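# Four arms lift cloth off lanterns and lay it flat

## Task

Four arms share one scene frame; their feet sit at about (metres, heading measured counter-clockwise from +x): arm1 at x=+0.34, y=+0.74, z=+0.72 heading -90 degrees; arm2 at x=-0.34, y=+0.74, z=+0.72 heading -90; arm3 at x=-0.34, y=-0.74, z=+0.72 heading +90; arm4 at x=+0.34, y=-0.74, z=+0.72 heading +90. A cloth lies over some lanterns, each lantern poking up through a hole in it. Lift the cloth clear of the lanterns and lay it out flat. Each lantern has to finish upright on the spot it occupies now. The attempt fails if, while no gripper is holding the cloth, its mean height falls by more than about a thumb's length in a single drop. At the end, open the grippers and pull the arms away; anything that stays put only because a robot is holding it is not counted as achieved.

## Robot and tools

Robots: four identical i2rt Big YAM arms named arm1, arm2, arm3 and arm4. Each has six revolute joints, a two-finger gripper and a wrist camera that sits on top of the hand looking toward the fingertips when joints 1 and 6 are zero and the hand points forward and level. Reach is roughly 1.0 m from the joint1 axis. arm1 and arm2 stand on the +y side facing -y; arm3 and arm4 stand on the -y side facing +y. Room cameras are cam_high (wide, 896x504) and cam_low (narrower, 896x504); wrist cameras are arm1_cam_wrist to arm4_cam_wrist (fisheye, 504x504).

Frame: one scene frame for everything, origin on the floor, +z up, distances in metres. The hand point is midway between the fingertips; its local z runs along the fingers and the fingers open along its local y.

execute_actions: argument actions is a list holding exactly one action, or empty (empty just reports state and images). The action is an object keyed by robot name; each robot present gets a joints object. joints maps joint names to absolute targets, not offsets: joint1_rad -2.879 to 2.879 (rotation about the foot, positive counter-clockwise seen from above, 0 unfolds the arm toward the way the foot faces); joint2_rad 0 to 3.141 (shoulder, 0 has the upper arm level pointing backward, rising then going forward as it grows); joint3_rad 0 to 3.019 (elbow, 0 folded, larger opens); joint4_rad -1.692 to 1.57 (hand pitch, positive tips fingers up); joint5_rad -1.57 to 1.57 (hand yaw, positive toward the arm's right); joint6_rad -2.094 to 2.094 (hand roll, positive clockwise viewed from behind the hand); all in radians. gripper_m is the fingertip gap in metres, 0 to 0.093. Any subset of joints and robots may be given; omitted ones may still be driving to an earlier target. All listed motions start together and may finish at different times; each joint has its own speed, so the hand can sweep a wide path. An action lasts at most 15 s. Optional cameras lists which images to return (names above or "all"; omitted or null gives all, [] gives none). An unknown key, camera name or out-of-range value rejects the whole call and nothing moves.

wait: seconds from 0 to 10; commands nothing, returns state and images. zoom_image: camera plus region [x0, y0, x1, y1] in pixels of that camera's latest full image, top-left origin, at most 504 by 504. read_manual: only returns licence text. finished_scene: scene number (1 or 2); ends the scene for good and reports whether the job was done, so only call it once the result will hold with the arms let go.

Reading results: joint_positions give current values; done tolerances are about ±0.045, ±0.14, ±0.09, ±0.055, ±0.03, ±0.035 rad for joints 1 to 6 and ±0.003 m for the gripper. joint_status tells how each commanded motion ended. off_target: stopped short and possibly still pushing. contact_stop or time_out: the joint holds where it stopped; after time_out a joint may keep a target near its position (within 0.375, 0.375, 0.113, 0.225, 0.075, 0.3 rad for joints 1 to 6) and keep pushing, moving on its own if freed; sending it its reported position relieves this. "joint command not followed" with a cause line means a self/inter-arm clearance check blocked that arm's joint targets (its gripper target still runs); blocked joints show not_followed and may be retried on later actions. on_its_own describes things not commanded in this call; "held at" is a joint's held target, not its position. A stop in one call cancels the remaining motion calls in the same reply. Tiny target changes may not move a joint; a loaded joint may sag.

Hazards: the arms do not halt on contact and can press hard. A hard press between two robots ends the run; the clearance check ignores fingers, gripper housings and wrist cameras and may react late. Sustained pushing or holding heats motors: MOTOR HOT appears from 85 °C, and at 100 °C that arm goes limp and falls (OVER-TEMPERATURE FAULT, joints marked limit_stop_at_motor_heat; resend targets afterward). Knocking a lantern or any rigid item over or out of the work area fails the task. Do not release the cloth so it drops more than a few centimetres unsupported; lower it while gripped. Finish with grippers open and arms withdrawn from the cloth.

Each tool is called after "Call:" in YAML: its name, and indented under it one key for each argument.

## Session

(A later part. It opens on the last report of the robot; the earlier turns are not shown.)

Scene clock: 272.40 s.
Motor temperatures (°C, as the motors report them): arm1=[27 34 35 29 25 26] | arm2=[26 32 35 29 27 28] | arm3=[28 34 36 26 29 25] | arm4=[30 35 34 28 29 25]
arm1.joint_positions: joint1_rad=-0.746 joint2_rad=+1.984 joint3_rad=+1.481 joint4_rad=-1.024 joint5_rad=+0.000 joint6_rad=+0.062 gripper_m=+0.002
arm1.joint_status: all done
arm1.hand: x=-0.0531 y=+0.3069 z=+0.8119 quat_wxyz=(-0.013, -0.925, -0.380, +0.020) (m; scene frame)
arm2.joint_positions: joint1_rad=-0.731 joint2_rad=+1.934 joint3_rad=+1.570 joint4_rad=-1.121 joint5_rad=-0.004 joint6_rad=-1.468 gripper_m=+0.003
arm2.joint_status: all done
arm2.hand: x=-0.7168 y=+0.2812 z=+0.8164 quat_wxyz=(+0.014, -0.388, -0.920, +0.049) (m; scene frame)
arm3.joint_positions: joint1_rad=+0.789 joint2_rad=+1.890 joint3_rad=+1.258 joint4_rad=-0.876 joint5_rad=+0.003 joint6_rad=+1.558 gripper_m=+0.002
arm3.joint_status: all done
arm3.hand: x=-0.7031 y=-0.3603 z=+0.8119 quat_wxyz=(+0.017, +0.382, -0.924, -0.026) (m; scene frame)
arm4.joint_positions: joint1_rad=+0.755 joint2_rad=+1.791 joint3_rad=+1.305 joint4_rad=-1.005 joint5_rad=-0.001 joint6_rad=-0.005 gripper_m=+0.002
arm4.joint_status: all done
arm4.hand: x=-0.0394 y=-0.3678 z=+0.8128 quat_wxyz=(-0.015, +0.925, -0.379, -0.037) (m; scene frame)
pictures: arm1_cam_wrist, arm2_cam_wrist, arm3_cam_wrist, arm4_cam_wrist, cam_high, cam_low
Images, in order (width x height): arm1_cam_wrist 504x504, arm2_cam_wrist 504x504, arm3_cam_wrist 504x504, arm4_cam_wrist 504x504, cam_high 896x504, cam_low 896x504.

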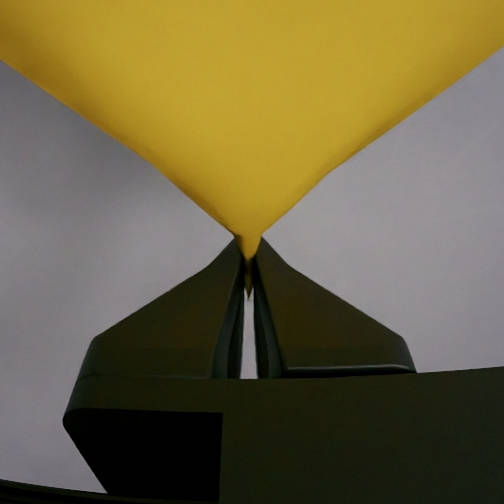

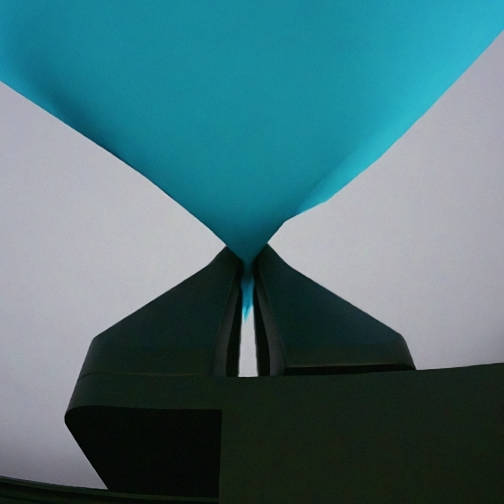

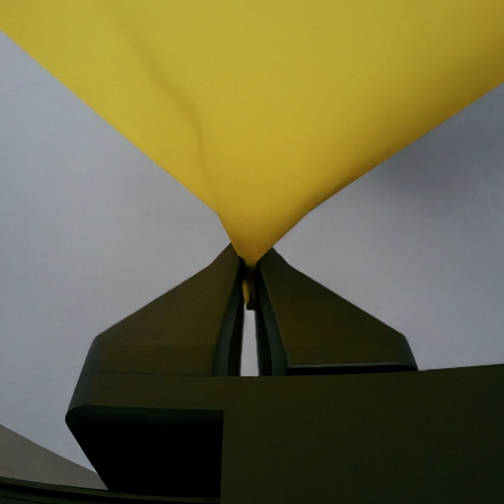

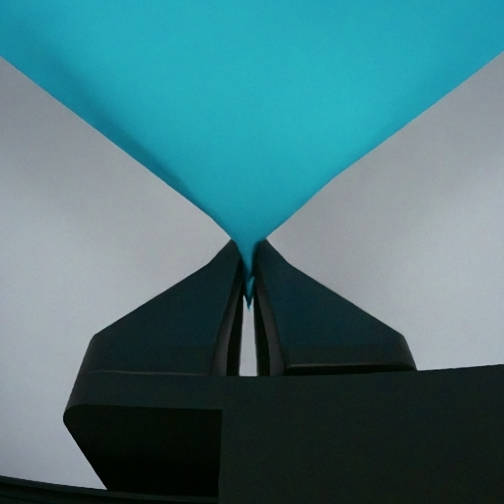

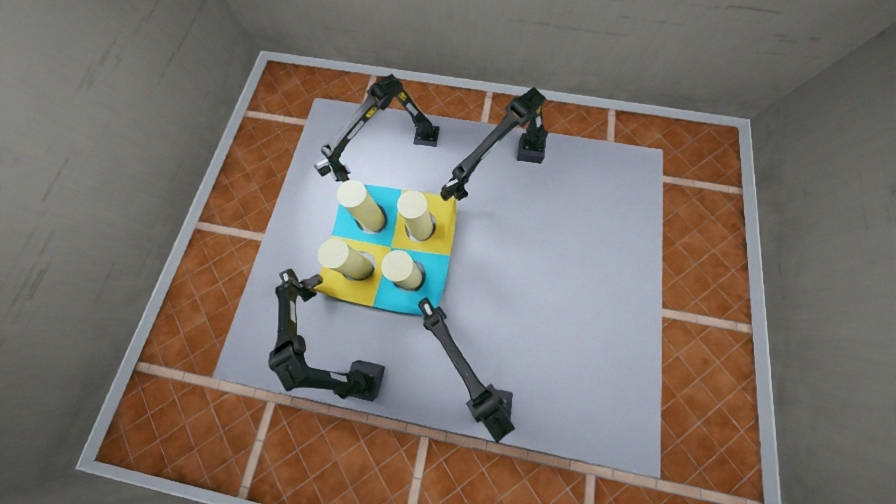

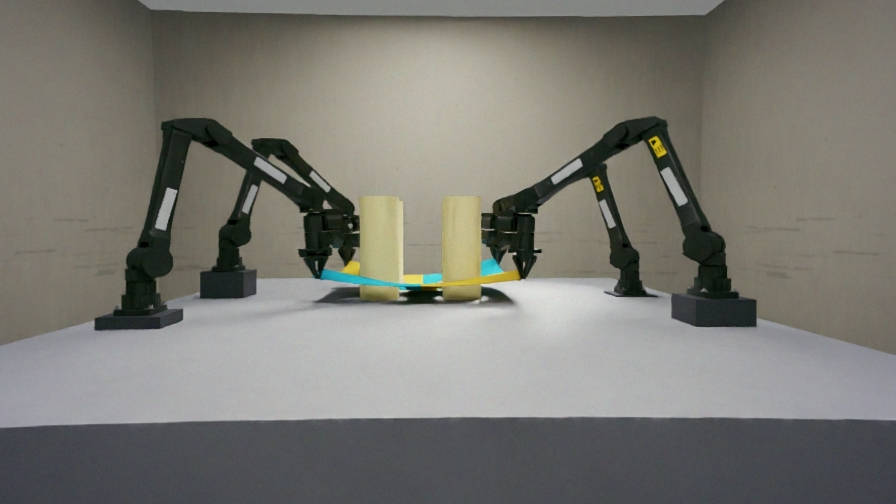

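Call:
execute_actions:
  actions:
    - {"arm1":{"joints":{"joint2_rad":1.832,"joint4_rad":-1.09}},"arm2":{"joints":{"joint1_rad":-0.755,"joint2_rad":1.797,"joint4_rad":-1.155}},"arm3":{"joints":{"joint1_rad":0.812,"joint2_rad":1.72,"joint4_rad":-0.988}},"arm4":{"joints":{"joint2_rad":1.626,"joint4_rad":-1.05}}}
  cameras: ["cam_high","cam_low"]

Scene clock: 292.07 s.
Motor temperatures (°C, as the motors report them): arm1=[27 34 36 29 25 26] | arm2=[26 33 35 29 27 28] | arm3=[28 34 37 26 29 25] | arm4=[30 35 35 28 29 25]
arm1.joint_positions: joint1_rad=-0.746 joint2_rad=+1.824 joint3_rad=+1.481 joint4_rad=-1.073 joint5_rad=+0.000 joint6_rad=+0.062 gripper_m=+0.002
arm1.joint_status: all done
arm1.hand: x=-0.0522 y=+0.3086 z=+0.9004 quat_wxyz=(-0.037, -0.922, -0.378, +0.070) (m; scene frame)
arm2.joint_positions: joint1_rad=-0.734 joint2_rad=+1.785 joint3_rad=+1.570 joint4_rad=-1.145 joint5_rad=-0.005 joint6_rad=-1.468 gripper_m=+0.003
arm2.joint_status: all done
arm2.hand: x=-0.7141 y=+0.2866 z=+0.9010 quat_wxyz=(+0.031, -0.387, -0.915, +0.108) (m; scene frame)
arm3.joint_positions: joint1_rad=+0.795 joint2_rad=+1.706 joint3_rad=+1.258 joint4_rad=-0.977 joint5_rad=+0.004 joint6_rad=+1.558 gripper_m=+0.002
arm3.joint_status: all done
arm3.hand: x=-0.6986 y=-0.3675 z=+0.9025 quat_wxyz=(+0.032, +0.383, -0.921, -0.065) (m; scene frame)
arm4.joint_positions: joint1_rad=+0.755 joint2_rad=+1.617 joint3_rad=+1.305 joint4_rad=-1.029 joint5_rad=-0.001 joint6_rad=-0.005 gripper_m=+0.002
arm4.joint_status: all done
arm4.hand: x=-0.0385 y=-0.3687 z=+0.9001 quat_wxyz=(-0.044, +0.919, -0.376, -0.106) (m; scene frame)
pictures: cam_high, cam_low
Images, in order (width x height): cam_high 896x504, cam_low 896x504.

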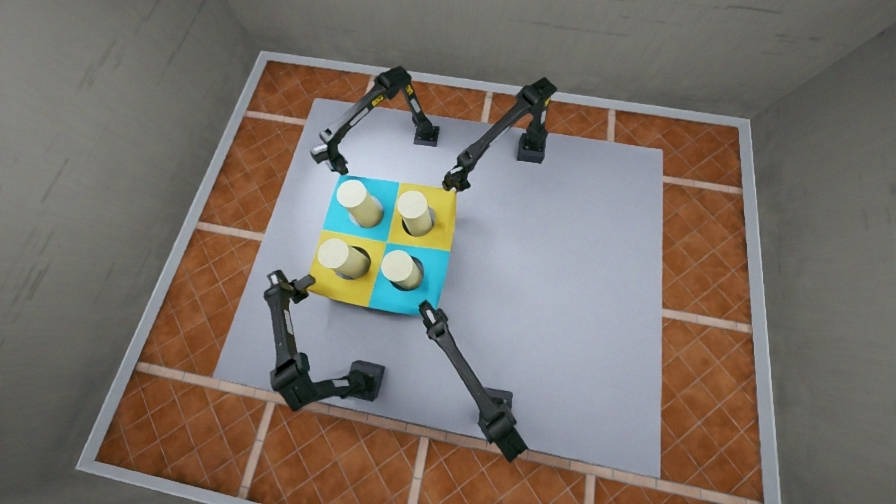

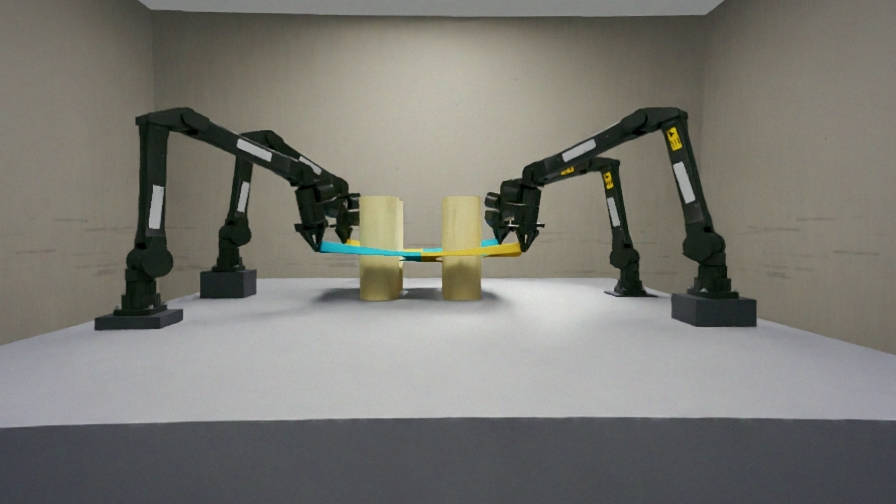

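Call:
execute_actions:
  actions:
    - {"arm1":{"joints":{"joint2_rad":1.656,"joint4_rad":-1.05}},"arm2":{"joints":{"joint1_rad":-0.76,"joint2_rad":1.633,"joint4_rad":-1.07}},"arm3":{"joints":{"joint1_rad":0.82,"joint2_rad":1.523,"joint4_rad":-0.975}},"arm4":{"joints":{"joint2_rad":1.438,"joint4_rad":-0.972}}}
  cameras: ["cam_high","cam_low"]

Call:
zoom_image:
  camera: "cam_high"
  region: [270, 130, 500, 340]

Scene clock: 319.60 s.
Motor temperatures (°C, as the motors report them): arm1=[27 34 38 29 25 26] | arm2=[26 33 37 29 27 28] | arm3=[28 34 38 26 29 25] | arm4=[30 35 36 28 29 25]
arm1.joint_positions: joint1_rad=-0.746 joint2_rad=+1.646 joint3_rad=+1.481 joint4_rad=-1.054 joint5_rad=+0.000 joint6_rad=+0.062 gripper_m=+0.002
arm1.joint_status: all done
arm1.hand: x=-0.0519 y=+0.3096 z=+1.0012 quat_wxyz=(-0.079, -0.911, -0.373, +0.158) (m; scene frame)
arm2.joint_positions: joint1_rad=-0.737 joint2_rad=+1.617 joint3_rad=+1.570 joint4_rad=-1.082 joint5_rad=-0.006 joint6_rad=-1.468 gripper_m=+0.003
arm2.joint_status: all done
arm2.hand: x=-0.7142 y=+0.2881 z=+1.0024 quat_wxyz=(+0.064, -0.380, -0.897, +0.217) (m; scene frame)
arm3.joint_positions: joint1_rad=+0.802 joint2_rad=+1.511 joint3_rad=+1.258 joint4_rad=-0.977 joint5_rad=+0.005 joint6_rad=+1.558 gripper_m=+0.002
arm3.joint_status: all done
arm3.hand: x=-0.6990 y=-0.3693 z=+0.9999 quat_wxyz=(+0.068, +0.381, -0.909, -0.155) (m; scene frame)
arm4.joint_positions: joint1_rad=+0.755 joint2_rad=+1.432 joint3_rad=+1.305 joint4_rad=-0.976 joint5_rad=-0.001 joint6_rad=-0.005 gripper_m=+0.002
arm4.joint_status: all done
arm4.hand: x=-0.0383 y=-0.3689 z=+0.9981 quat_wxyz=(-0.089, +0.900, -0.369, -0.214) (m; scene frame)
pictures: cam_high, cam_low
Images, in order (width x height): cam_high 896x504, cam_low 896x504.

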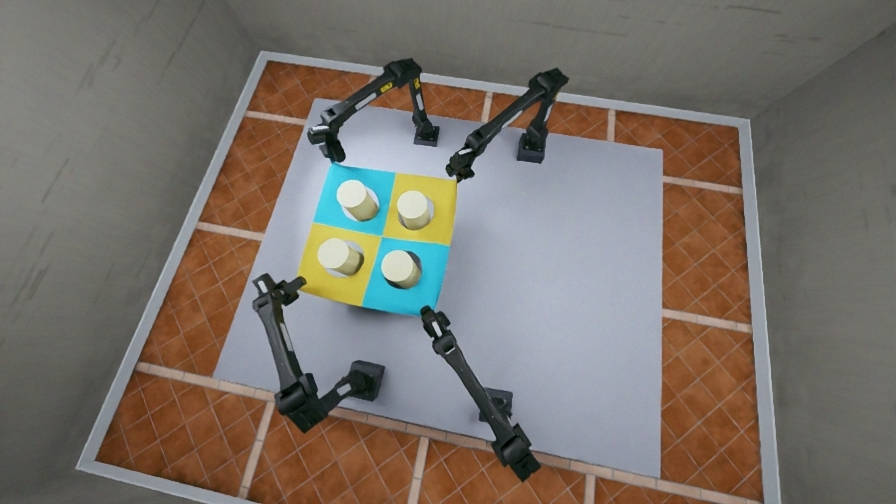

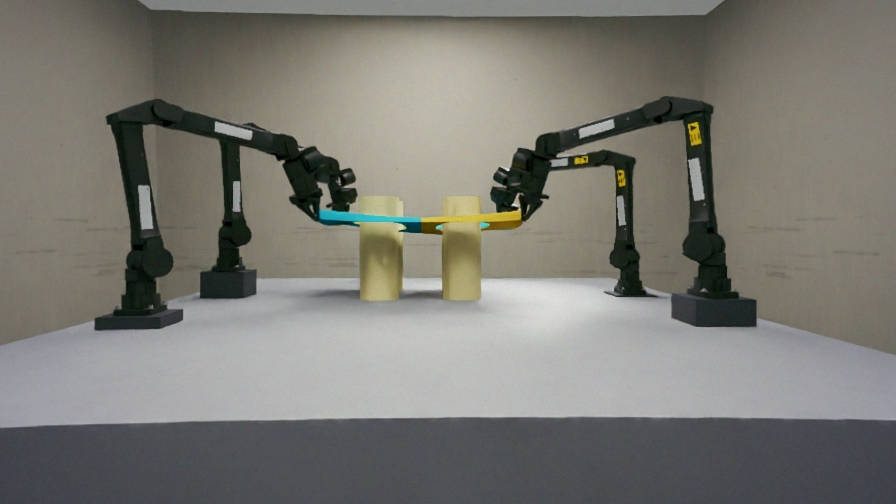

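Region (270, 130, 500, 340) of cam_high's 896x504 image, scaled by 2.191, with more detail than that image has; it fills the top 460 rows of this view, and the rest is white.

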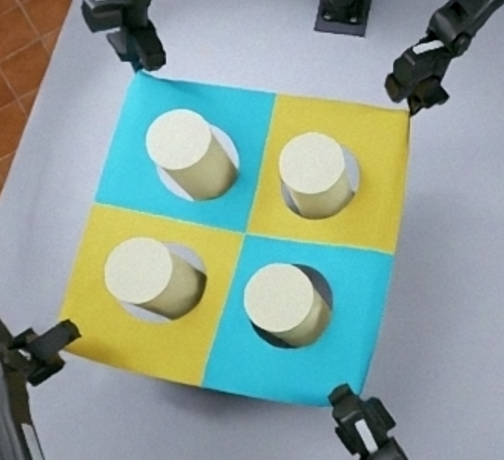

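Call:
execute_actions:
  actions:
    - {"arm1":{"joints":{"joint2_rad":1.513,"joint3_rad":1.583}},"arm2":{"joints":{"joint2_rad":1.524,"joint3_rad":1.70}},"arm3":{"joints":{"joint2_rad":1.355,"joint3_rad":1.352}},"arm4":{"joints":{"joint2_rad":1.31,"joint3_rad":1.433}}}
  cameras: ["cam_high","cam_low"]

Scene clock: 353.33 s.
Motor temperatures (°C, as the motors report them): arm1=[27 34 41 29 25 26] | arm2=[26 32 38 29 27 28] | arm3=[28 34 41 27 29 25] | arm4=[30 35 38 28 29 25]
arm1.joint_positions: joint1_rad=-0.746 joint2_rad=+1.512 joint3_rad=+1.546 joint4_rad=-1.054 joint5_rad=-0.001 joint6_rad=+0.062 gripper_m=+0.002
arm1.joint_status: all done
arm1.hand: x=-0.0509 y=+0.3114 z=+1.1078 quat_wxyz=(-0.122, -0.890, -0.365, +0.245) (m; scene frame)
arm2.joint_positions: joint1_rad=-0.737 joint2_rad=+1.518 joint3_rad=+1.658 joint4_rad=-1.082 joint5_rad=-0.008 joint6_rad=-1.468 gripper_m=+0.003
arm2.joint_status: all done
arm2.hand: x=-0.7121 y=+0.2899 z=+1.1033 quat_wxyz=(+0.090, -0.369, -0.874, +0.303) (m; scene frame)
arm3.joint_positions: joint1_rad=+0.802 joint2_rad=+1.344 joint3_rad=+1.312 joint4_rad=-0.977 joint5_rad=+0.006 joint6_rad=+1.558 gripper_m=+0.002
arm3.joint_status: all done
arm3.hand: x=-0.6956 y=-0.3702 z=+1.1088 quat_wxyz=(+0.108, +0.370, -0.887, -0.255) (m; scene frame)
arm4.joint_positions: joint1_rad=+0.753 joint2_rad=+1.311 joint3_rad=+1.394 joint4_rad=-0.976 joint5_rad=-0.001 joint6_rad=-0.005 gripper_m=+0.002
arm4.joint_status: all done
arm4.hand: x=-0.0368 y=-0.3691 z=+1.1053 quat_wxyz=(-0.128, +0.873, -0.358, -0.307) (m; scene frame)
pictures: cam_high, cam_low
Images, in order (width x height): cam_high 896x504, cam_low 896x504.

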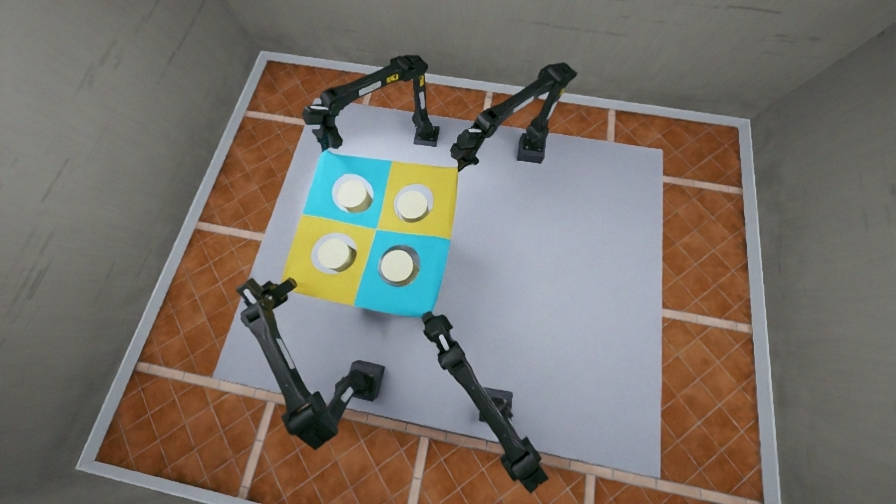

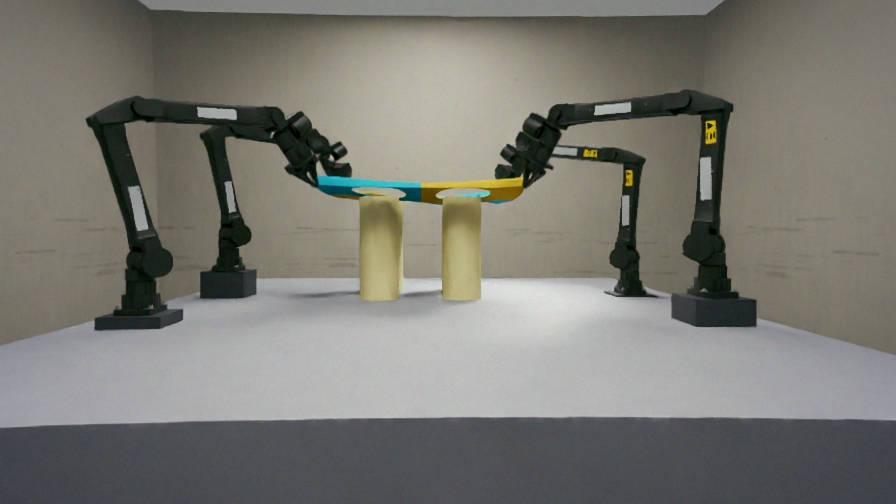

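Call:
execute_actions:
  actions:
    - {"arm1":{"joints":{"joint3_rad":1.84,"joint4_rad":-1.23}},"arm2":{"joints":{"joint3_rad":1.935,"joint4_rad":-1.18}},"arm3":{"joints":{"joint3_rad":1.608,"joint4_rad":-1.17}},"arm4":{"joints":{"joint3_rad":1.675,"joint4_rad":-1.107}}}

Scene clock: 368.80 s.
Motor temperatures (°C, as the motors report them): arm1=[27 34 44 29 25 26] | arm2=[26 32 41 29 27 28] | arm3=[28 33 46 27 29 25] | arm4=[30 35 41 28 29 25]
arm1.joint_positions: joint1_rad=-0.746 joint2_rad=+1.521 joint3_rad=+1.799 joint4_rad=-1.213 joint5_rad=-0.001 joint6_rad=+0.062 gripper_m=+0.002
arm1.joint_status: all done
arm1.hand: x=-0.0551 y=+0.3074 z=+1.2110 quat_wxyz=(-0.140, -0.878, -0.360, +0.282) (m; scene frame)
arm2.joint_positions: joint1_rad=-0.737 joint2_rad=+1.518 joint3_rad=+1.898 joint4_rad=-1.171 joint5_rad=-0.008 joint6_rad=-1.468 gripper_m=+0.003
arm2.joint_status: all done
arm2.hand: x=-0.7141 y=+0.2872 z=+1.2158 quat_wxyz=(+0.111, -0.358, -0.850, +0.371) (m; scene frame)
arm3.joint_positions: joint1_rad=+0.802 joint2_rad=+1.353 joint3_rad=+1.562 joint4_rad=-1.160 joint5_rad=+0.008 joint6_rad=+1.558 gripper_m=+0.002
arm3.joint_status: all done
arm3.hand: x=-0.6994 y=-0.3640 z=+1.2084 quat_wxyz=(+0.118, +0.366, -0.879, -0.281) (m; scene frame)
arm4.joint_positions: joint1_rad=+0.753 joint2_rad=+1.322 joint3_rad=+1.632 joint4_rad=-1.088 joint5_rad=-0.001 joint6_rad=-0.005 gripper_m=+0.002
arm4.joint_status: all done
arm4.hand: x=-0.0429 y=-0.3632 z=+1.2089 quat_wxyz=(-0.148, +0.854, -0.350, -0.356) (m; scene frame)
pictures: arm1_cam_wrist, arm2_cam_wrist, arm3_cam_wrist, arm4_cam_wrist, cam_high, cam_low
Images, in order (width x height): arm1_cam_wrist 504x504, arm2_cam_wrist 504x504, arm3_cam_wrist 504x504, arm4_cam_wrist 504x504, cam_high 896x504, cam_low 896x504.

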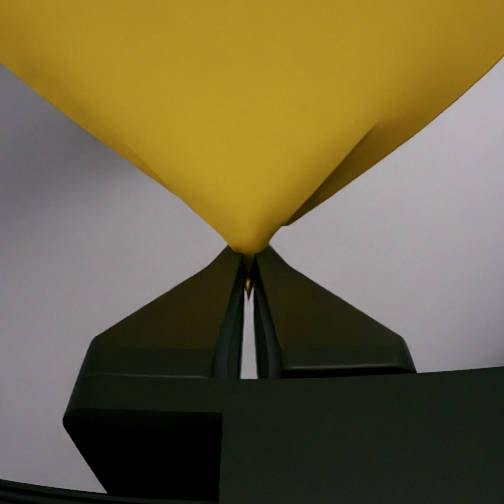

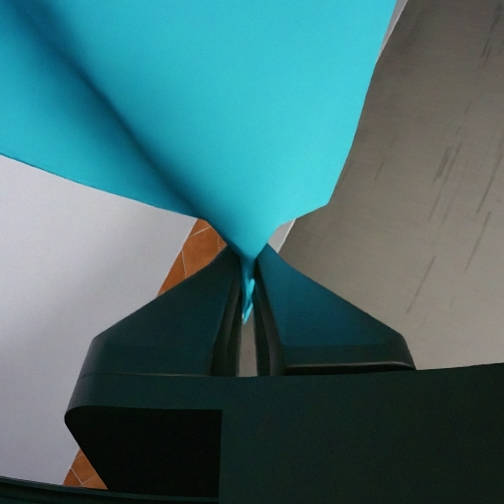

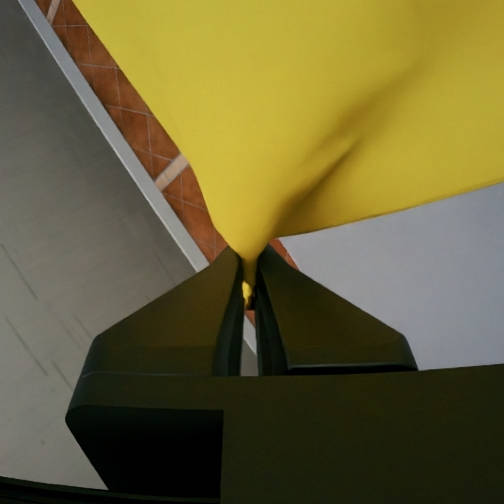

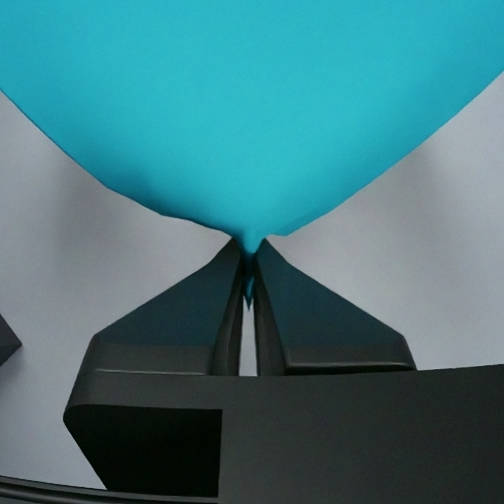

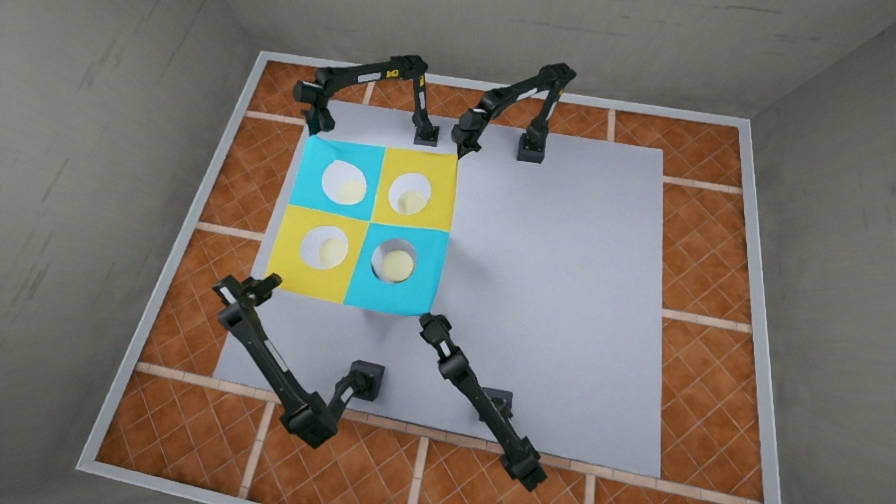

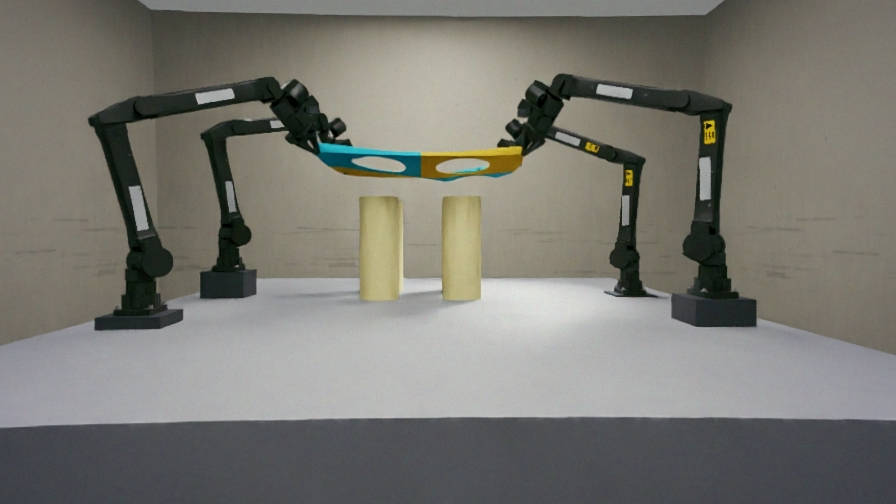

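Call:
execute_actions:
  actions:
    - {"arm1":{"joints":{"joint1_rad":-0.55,"joint2_rad":1.38,"joint3_rad":1.815,"joint4_rad":-1.368,"joint6_rad":0.26}},"arm2":{"joints":{"joint1_rad":-0.55,"joint2_rad":1.39,"joint3_rad":1.913,"joint4_rad":-1.313,"joint6_rad":-1.277}},"arm3":{"joints":{"joint1_rad":0.6,"joint2_rad":1.193,"joint3_rad":1.577,"joint4_rad":-1.334,"joint6_rad":1.35}},"arm4":{"joints":{"joint1_rad":0.545,"joint2_rad":1.168,"joint3_rad":1.647,"joint4_rad":-1.256,"joint6_rad":-0.213}}}
  cameras: ["cam_high","cam_low"]

Scene clock: 425.33 s.
Motor temperatures (°C, as the motors report them): arm1=[27 34 48 29 25 26] | arm2=[26 32 43 29 27 28] | arm3=[28 33 51 27 29 25] | arm4=[30 35 44 28 29 25]
arm1.joint_positions: joint1_rad=-0.544 joint2_rad=+1.376 joint3_rad=+1.799 joint4_rad=-1.354 joint5_rad=+0.000 joint6_rad=+0.251 gripper_m=+0.002
arm1.joint_status: all done
arm1.hand: x=+0.0774 y=+0.3021 z=+1.2667 quat_wxyz=(-0.193, -0.875, -0.365, +0.251) (m; scene frame)
arm2.joint_positions: joint1_rad=-0.532 joint2_rad=+1.378 joint3_rad=+1.898 joint4_rad=-1.302 joint5_rad=-0.007 joint6_rad=-1.291 gripper_m=+0.003
arm2.joint_status: all done
arm2.hand: x=-0.5769 y=+0.2857 z=+1.2670 quat_wxyz=(+0.041, -0.346, -0.853, +0.388) (m; scene frame)
arm3.joint_positions: joint1_rad=+0.585 joint2_rad=+1.189 joint3_rad=+1.562 joint4_rad=-1.322 joint5_rad=+0.008 joint6_rad=+1.361 gripper_m=+0.002
arm3.joint_status: all done
arm3.hand: x=-0.5674 y=-0.3606 z=+1.2596 quat_wxyz=(+0.057, +0.358, -0.883, -0.298) (m; scene frame)
arm4.joint_positions: joint1_rad=+0.538 joint2_rad=+1.172 joint3_rad=+1.632 joint4_rad=-1.240 joint5_rad=-0.001 joint6_rad=-0.199 gripper_m=+0.002
arm4.joint_status: all done
arm4.hand: x=+0.0890 y=-0.3579 z=+1.2536 quat_wxyz=(-0.217, +0.850, -0.359, -0.318) (m; scene frame)
pictures: cam_high, cam_low
Images, in order (width x height): cam_high 896x504, cam_low 896x504.

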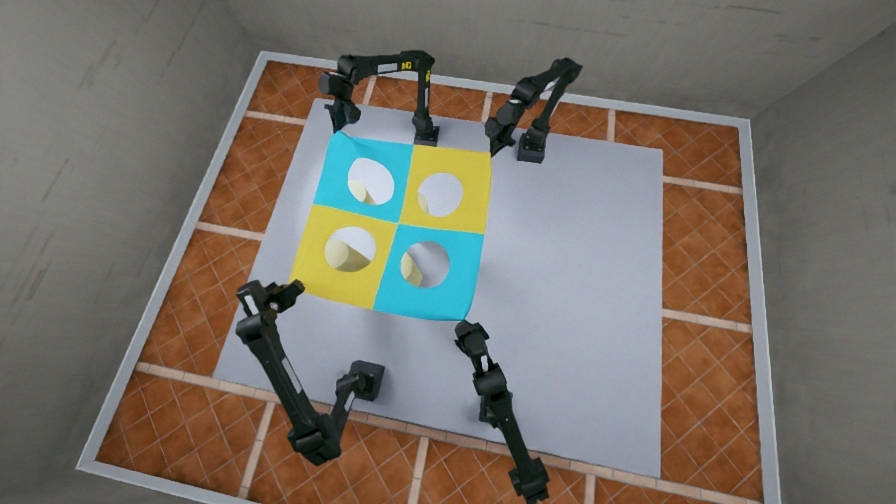

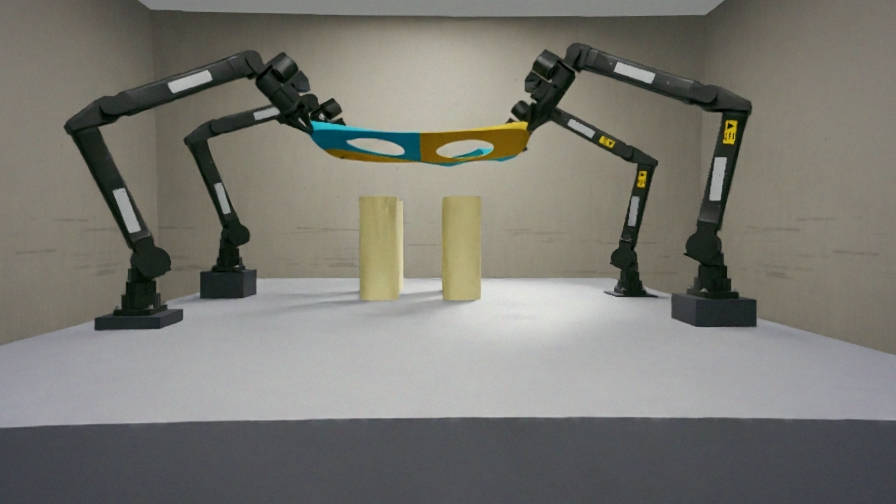

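Call:
execute_actions:
  actions:
    - {"arm1":{"joints":{"joint1_rad":-0.326,"joint2_rad":1.29,"joint4_rad":-1.45,"joint6_rad":0.49}},"arm2":{"joints":{"joint1_rad":-0.343,"joint2_rad":1.308,"joint4_rad":-1.39,"joint6_rad":-1.05}},"arm3":{"joints":{"joint1_rad":0.347,"joint2_rad":1.092,"joint4_rad":-1.428,"joint6_rad":1.08}},"arm4":{"joints":{"joint1_rad":0.293,"joint2_rad":1.068,"joint4_rad":-1.348,"joint6_rad":-0.48}}}
  cameras: ["cam_high","cam_low"]

Scene clock: 448.90 s.
Motor temperatures (°C, as the motors report them): arm1=[27 33 46 29 25 26] | arm2=[26 32 41 29 27 28] | arm3=[28 33 48 27 29 25] | arm4=[30 34 41 28 29 25]
arm1.joint_positions: joint1_rad=-0.321 joint2_rad=+1.302 joint3_rad=+1.799 joint4_rad=-1.436 joint5_rad=+0.000 joint6_rad=+0.481 gripper_m=+0.002
arm1.joint_status: all done
arm1.hand: x=+0.1936 y=+0.2968 z=+1.2894 quat_wxyz=(-0.241, -0.878, -0.363, +0.200) (m; scene frame)
arm2.joint_positions: joint1_rad=-0.324 joint2_rad=+1.317 joint3_rad=+1.898 joint4_rad=-1.378 joint5_rad=-0.007 joint6_rad=-1.064 gripper_m=+0.003
arm2.joint_status: all done
arm2.hand: x=-0.4658 y=+0.2813 z=+1.2822 quat_wxyz=(-0.042, -0.355, -0.853, +0.381) (m; scene frame)
arm3.joint_positions: joint1_rad=+0.335 joint2_rad=+1.087 joint3_rad=+1.562 joint4_rad=-1.416 joint5_rad=+0.008 joint6_rad=+1.091 gripper_m=+0.002
arm3.joint_status: all done
arm3.hand: x=-0.4508 y=-0.3630 z=+1.2854 quat_wxyz=(-0.023, +0.367, -0.879, -0.305) (m; scene frame)
arm4.joint_positions: joint1_rad=+0.294 joint2_rad=+1.072 joint3_rad=+1.632 joint4_rad=-1.332 joint5_rad=-0.001 joint6_rad=-0.465 gripper_m=+0.002
arm4.joint_status: all done
arm4.hand: x=+0.2061 y=-0.3612 z=+1.2780 quat_wxyz=(-0.293, +0.853, -0.349, -0.255) (m; scene frame)
pictures: cam_high, cam_low
Images, in order (width x height): cam_high 896x504, cam_low 896x504.

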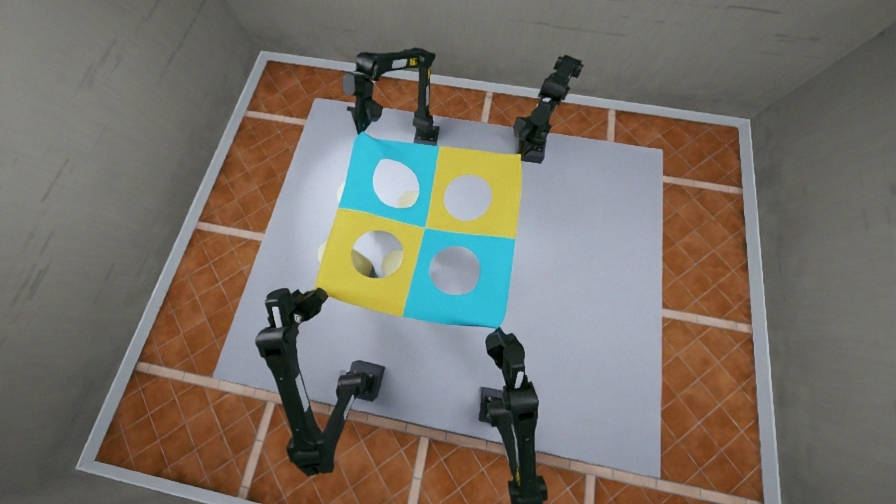

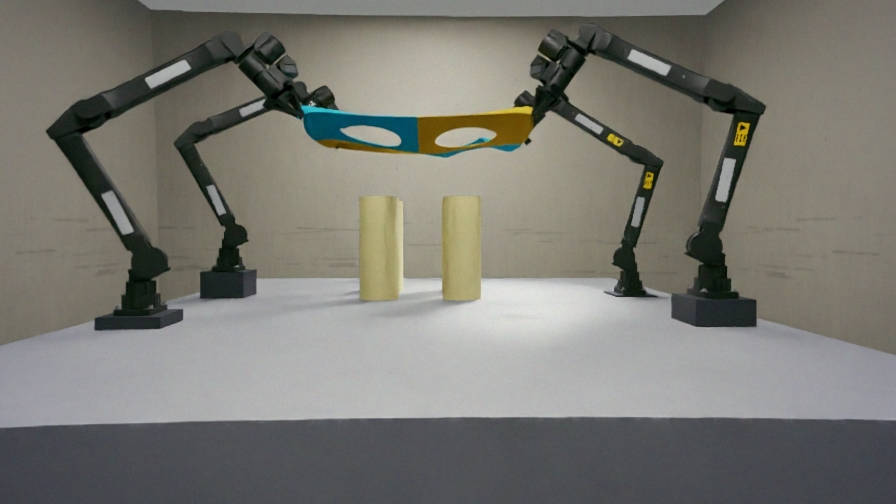

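Call:
execute_actions:
  actions:
    - {"arm1":{"joints":{"joint1_rad":0.244,"joint6_rad":1.06}},"arm2":{"joints":{"joint1_rad":0.218,"joint6_rad":-0.49}},"arm3":{"joints":{"joint1_rad":-0.336,"joint6_rad":0.40}},"arm4":{"joints":{"joint1_rad":-0.368,"joint6_rad":-1.14}}}

Scene clock: 462.67 s.
Motor temperatures (°C, as the motors report them): arm1=[27 33 45 29 25 26] | arm2=[26 32 41 29 27 28] | arm3=[28 32 47 27 29 25] | arm4=[30 34 41 28 29 25]
arm1.joint_positions: joint1_rad=+0.240 joint2_rad=+1.302 joint3_rad=+1.799 joint4_rad=-1.439 joint5_rad=+0.003 joint6_rad=+1.052 gripper_m=+0.002
arm1.joint_status: all done
arm1.hand: x=+0.4519 y=+0.2907 z=+1.2893 quat_wxyz=(-0.309, -0.880, -0.359, +0.043) (m; scene frame)
arm2.joint_positions: joint1_rad=+0.223 joint2_rad=+1.317 joint3_rad=+1.898 joint4_rad=-1.378 joint5_rad=-0.004 joint6_rad=-0.504 gripper_m=+0.003
arm2.joint_status: all done
arm2.hand: x=-0.2047 y=+0.2780 z=+1.2795 quat_wxyz=(-0.231, -0.360, -0.852, +0.303) (m; scene frame)
arm3.joint_positions: joint1_rad=-0.340 joint2_rad=+1.092 joint3_rad=+1.562 joint4_rad=-1.416 joint5_rad=+0.006 joint6_rad=+0.411 gripper_m=+0.002
arm3.joint_status: all done
arm3.hand: x=-0.1923 y=-0.3676 z=+1.2812 quat_wxyz=(-0.207, +0.371, -0.879, -0.218) (m; scene frame)
arm4.joint_positions: joint1_rad=-0.357 joint2_rad=+1.072 joint3_rad=+1.632 joint4_rad=-1.336 joint5_rad=-0.003 joint6_rad=-1.126 gripper_m=+0.002
arm4.joint_status: all done
arm4.hand: x=+0.4615 y=-0.3614 z=+1.2775 quat_wxyz=(-0.386, +0.855, -0.345, -0.025) (m; scene frame)
pictures: arm1_cam_wrist, arm2_cam_wrist, arm3_cam_wrist, arm4_cam_wrist, cam_high, cam_low
Images, in order (width x height): arm1_cam_wrist 504x504, arm2_cam_wrist 504x504, arm3_cam_wrist 504x504, arm4_cam_wrist 504x504, cam_high 896x504, cam_low 896x504.

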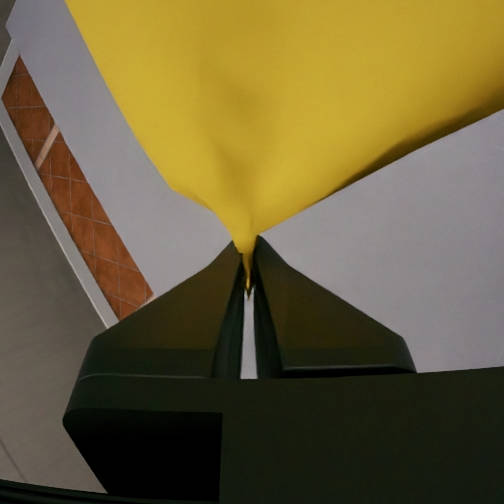

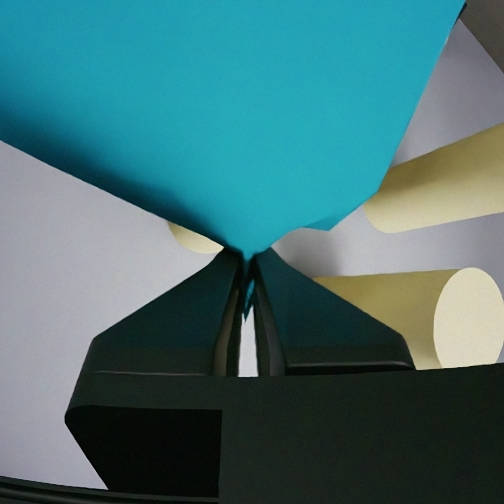

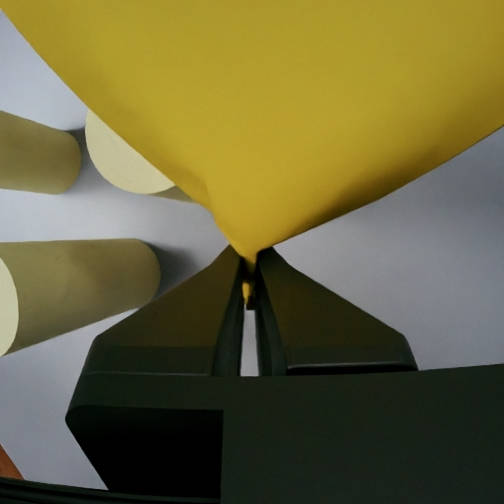

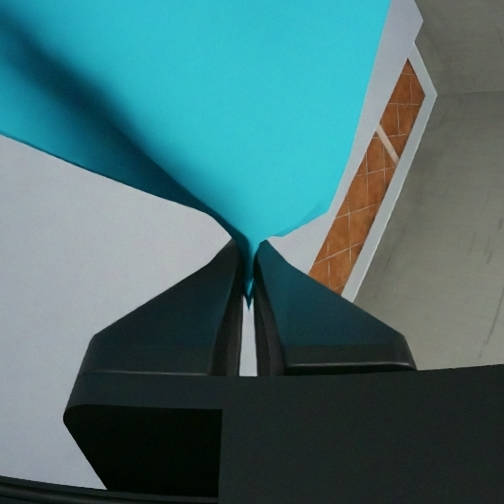

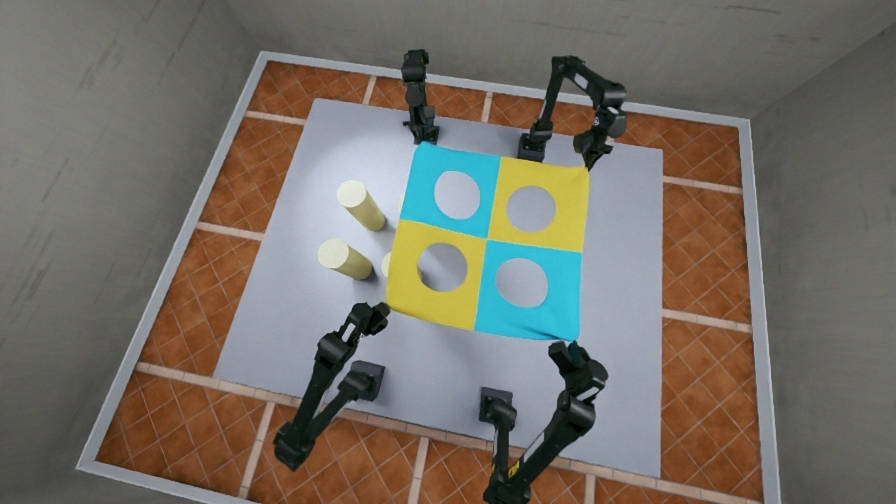

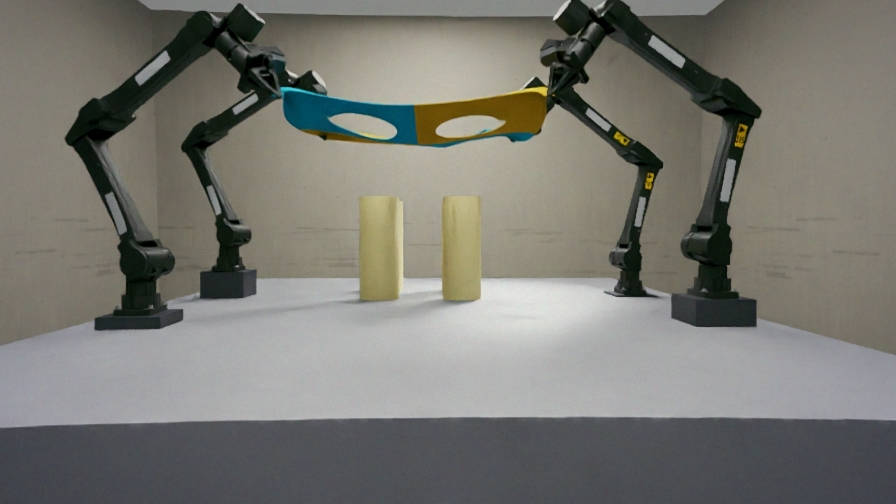

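Call:
execute_actions:
  actions:
    - {"arm1":{"joints":{"joint1_rad":0.58,"joint2_rad":1.43,"joint4_rad":-1.297,"joint6_rad":1.4}},"arm2":{"joints":{"joint1_rad":0.54,"joint2_rad":1.44,"joint4_rad":-1.246,"joint6_rad":-0.17}},"arm3":{"joints":{"joint1_rad":-0.69,"joint2_rad":1.283,"joint4_rad":-1.222,"joint6_rad":0.048}},"arm4":{"joints":{"joint1_rad":-0.73,"joint2_rad":1.246,"joint4_rad":-1.156,"joint6_rad":-1.5}}}
  cameras: ["cam_high","cam_low"]

Scene clock: 487.30 s.
Motor temperatures (°C, as the motors report them): arm1=[27 33 45 29 25 26] | arm2=[26 32 41 29 27 28] | arm3=[28 32 48 27 29 25] | arm4=[30 34 41 28 29 25]
arm1.joint_positions: joint1_rad=+0.577 joint2_rad=+1.451 joint3_rad=+1.798 joint4_rad=-1.317 joint5_rad=+0.004 joint6_rad=+1.392 gripper_m=+0.002
arm1.joint_status: all done
arm1.hand: x=+0.6367 y=+0.2923 z=+1.2343 quat_wxyz=(-0.293, -0.884, -0.359, -0.058) (m; scene frame)
arm2.joint_positions: joint1_rad=+0.552 joint2_rad=+1.461 joint3_rad=+1.898 joint4_rad=-1.259 joint5_rad=-0.004 joint6_rad=-0.184 gripper_m=+0.003
arm2.joint_status: all done
arm2.hand: x=-0.0178 y=+0.2783 z=+1.2256 quat_wxyz=(-0.304, -0.358, -0.858, +0.206) (m; scene frame)
arm3.joint_positions: joint1_rad=-0.700 joint2_rad=+1.300 joint3_rad=+1.562 joint4_rad=-1.235 joint5_rad=+0.004 joint6_rad=+0.060 gripper_m=+0.002
arm3.joint_status: all done
arm3.hand: x=-0.0060 y=-0.3642 z=+1.2171 quat_wxyz=(-0.259, +0.370, -0.884, -0.124) (m; scene frame)
arm4.joint_positions: joint1_rad=-0.726 joint2_rad=+1.259 joint3_rad=+1.632 joint4_rad=-1.182 joint5_rad=-0.005 joint6_rad=-1.485 gripper_m=+0.002
arm4.joint_status: all done
arm4.hand: x=+0.6509 y=-0.3583 z=+1.2243 quat_wxyz=(-0.355, +0.859, -0.351, +0.109) (m; scene frame)
pictures: cam_high, cam_low
Images, in order (width x height): cam_high 896x504, cam_low 896x504.

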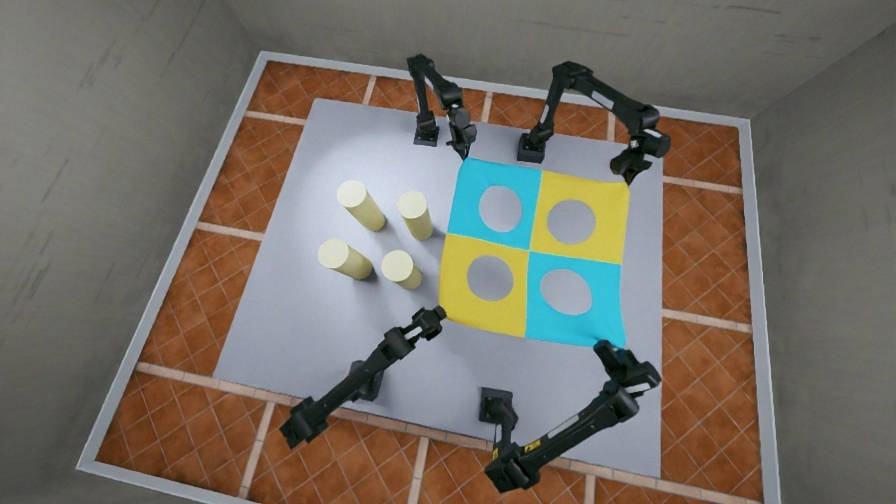

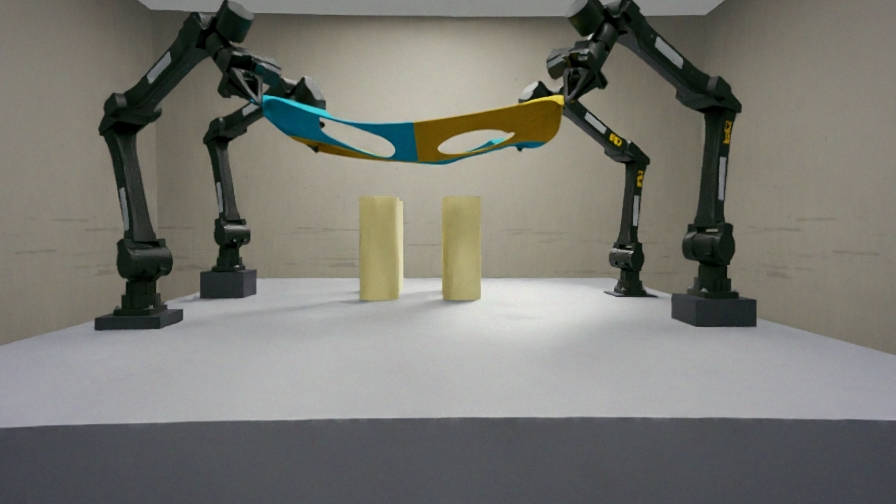

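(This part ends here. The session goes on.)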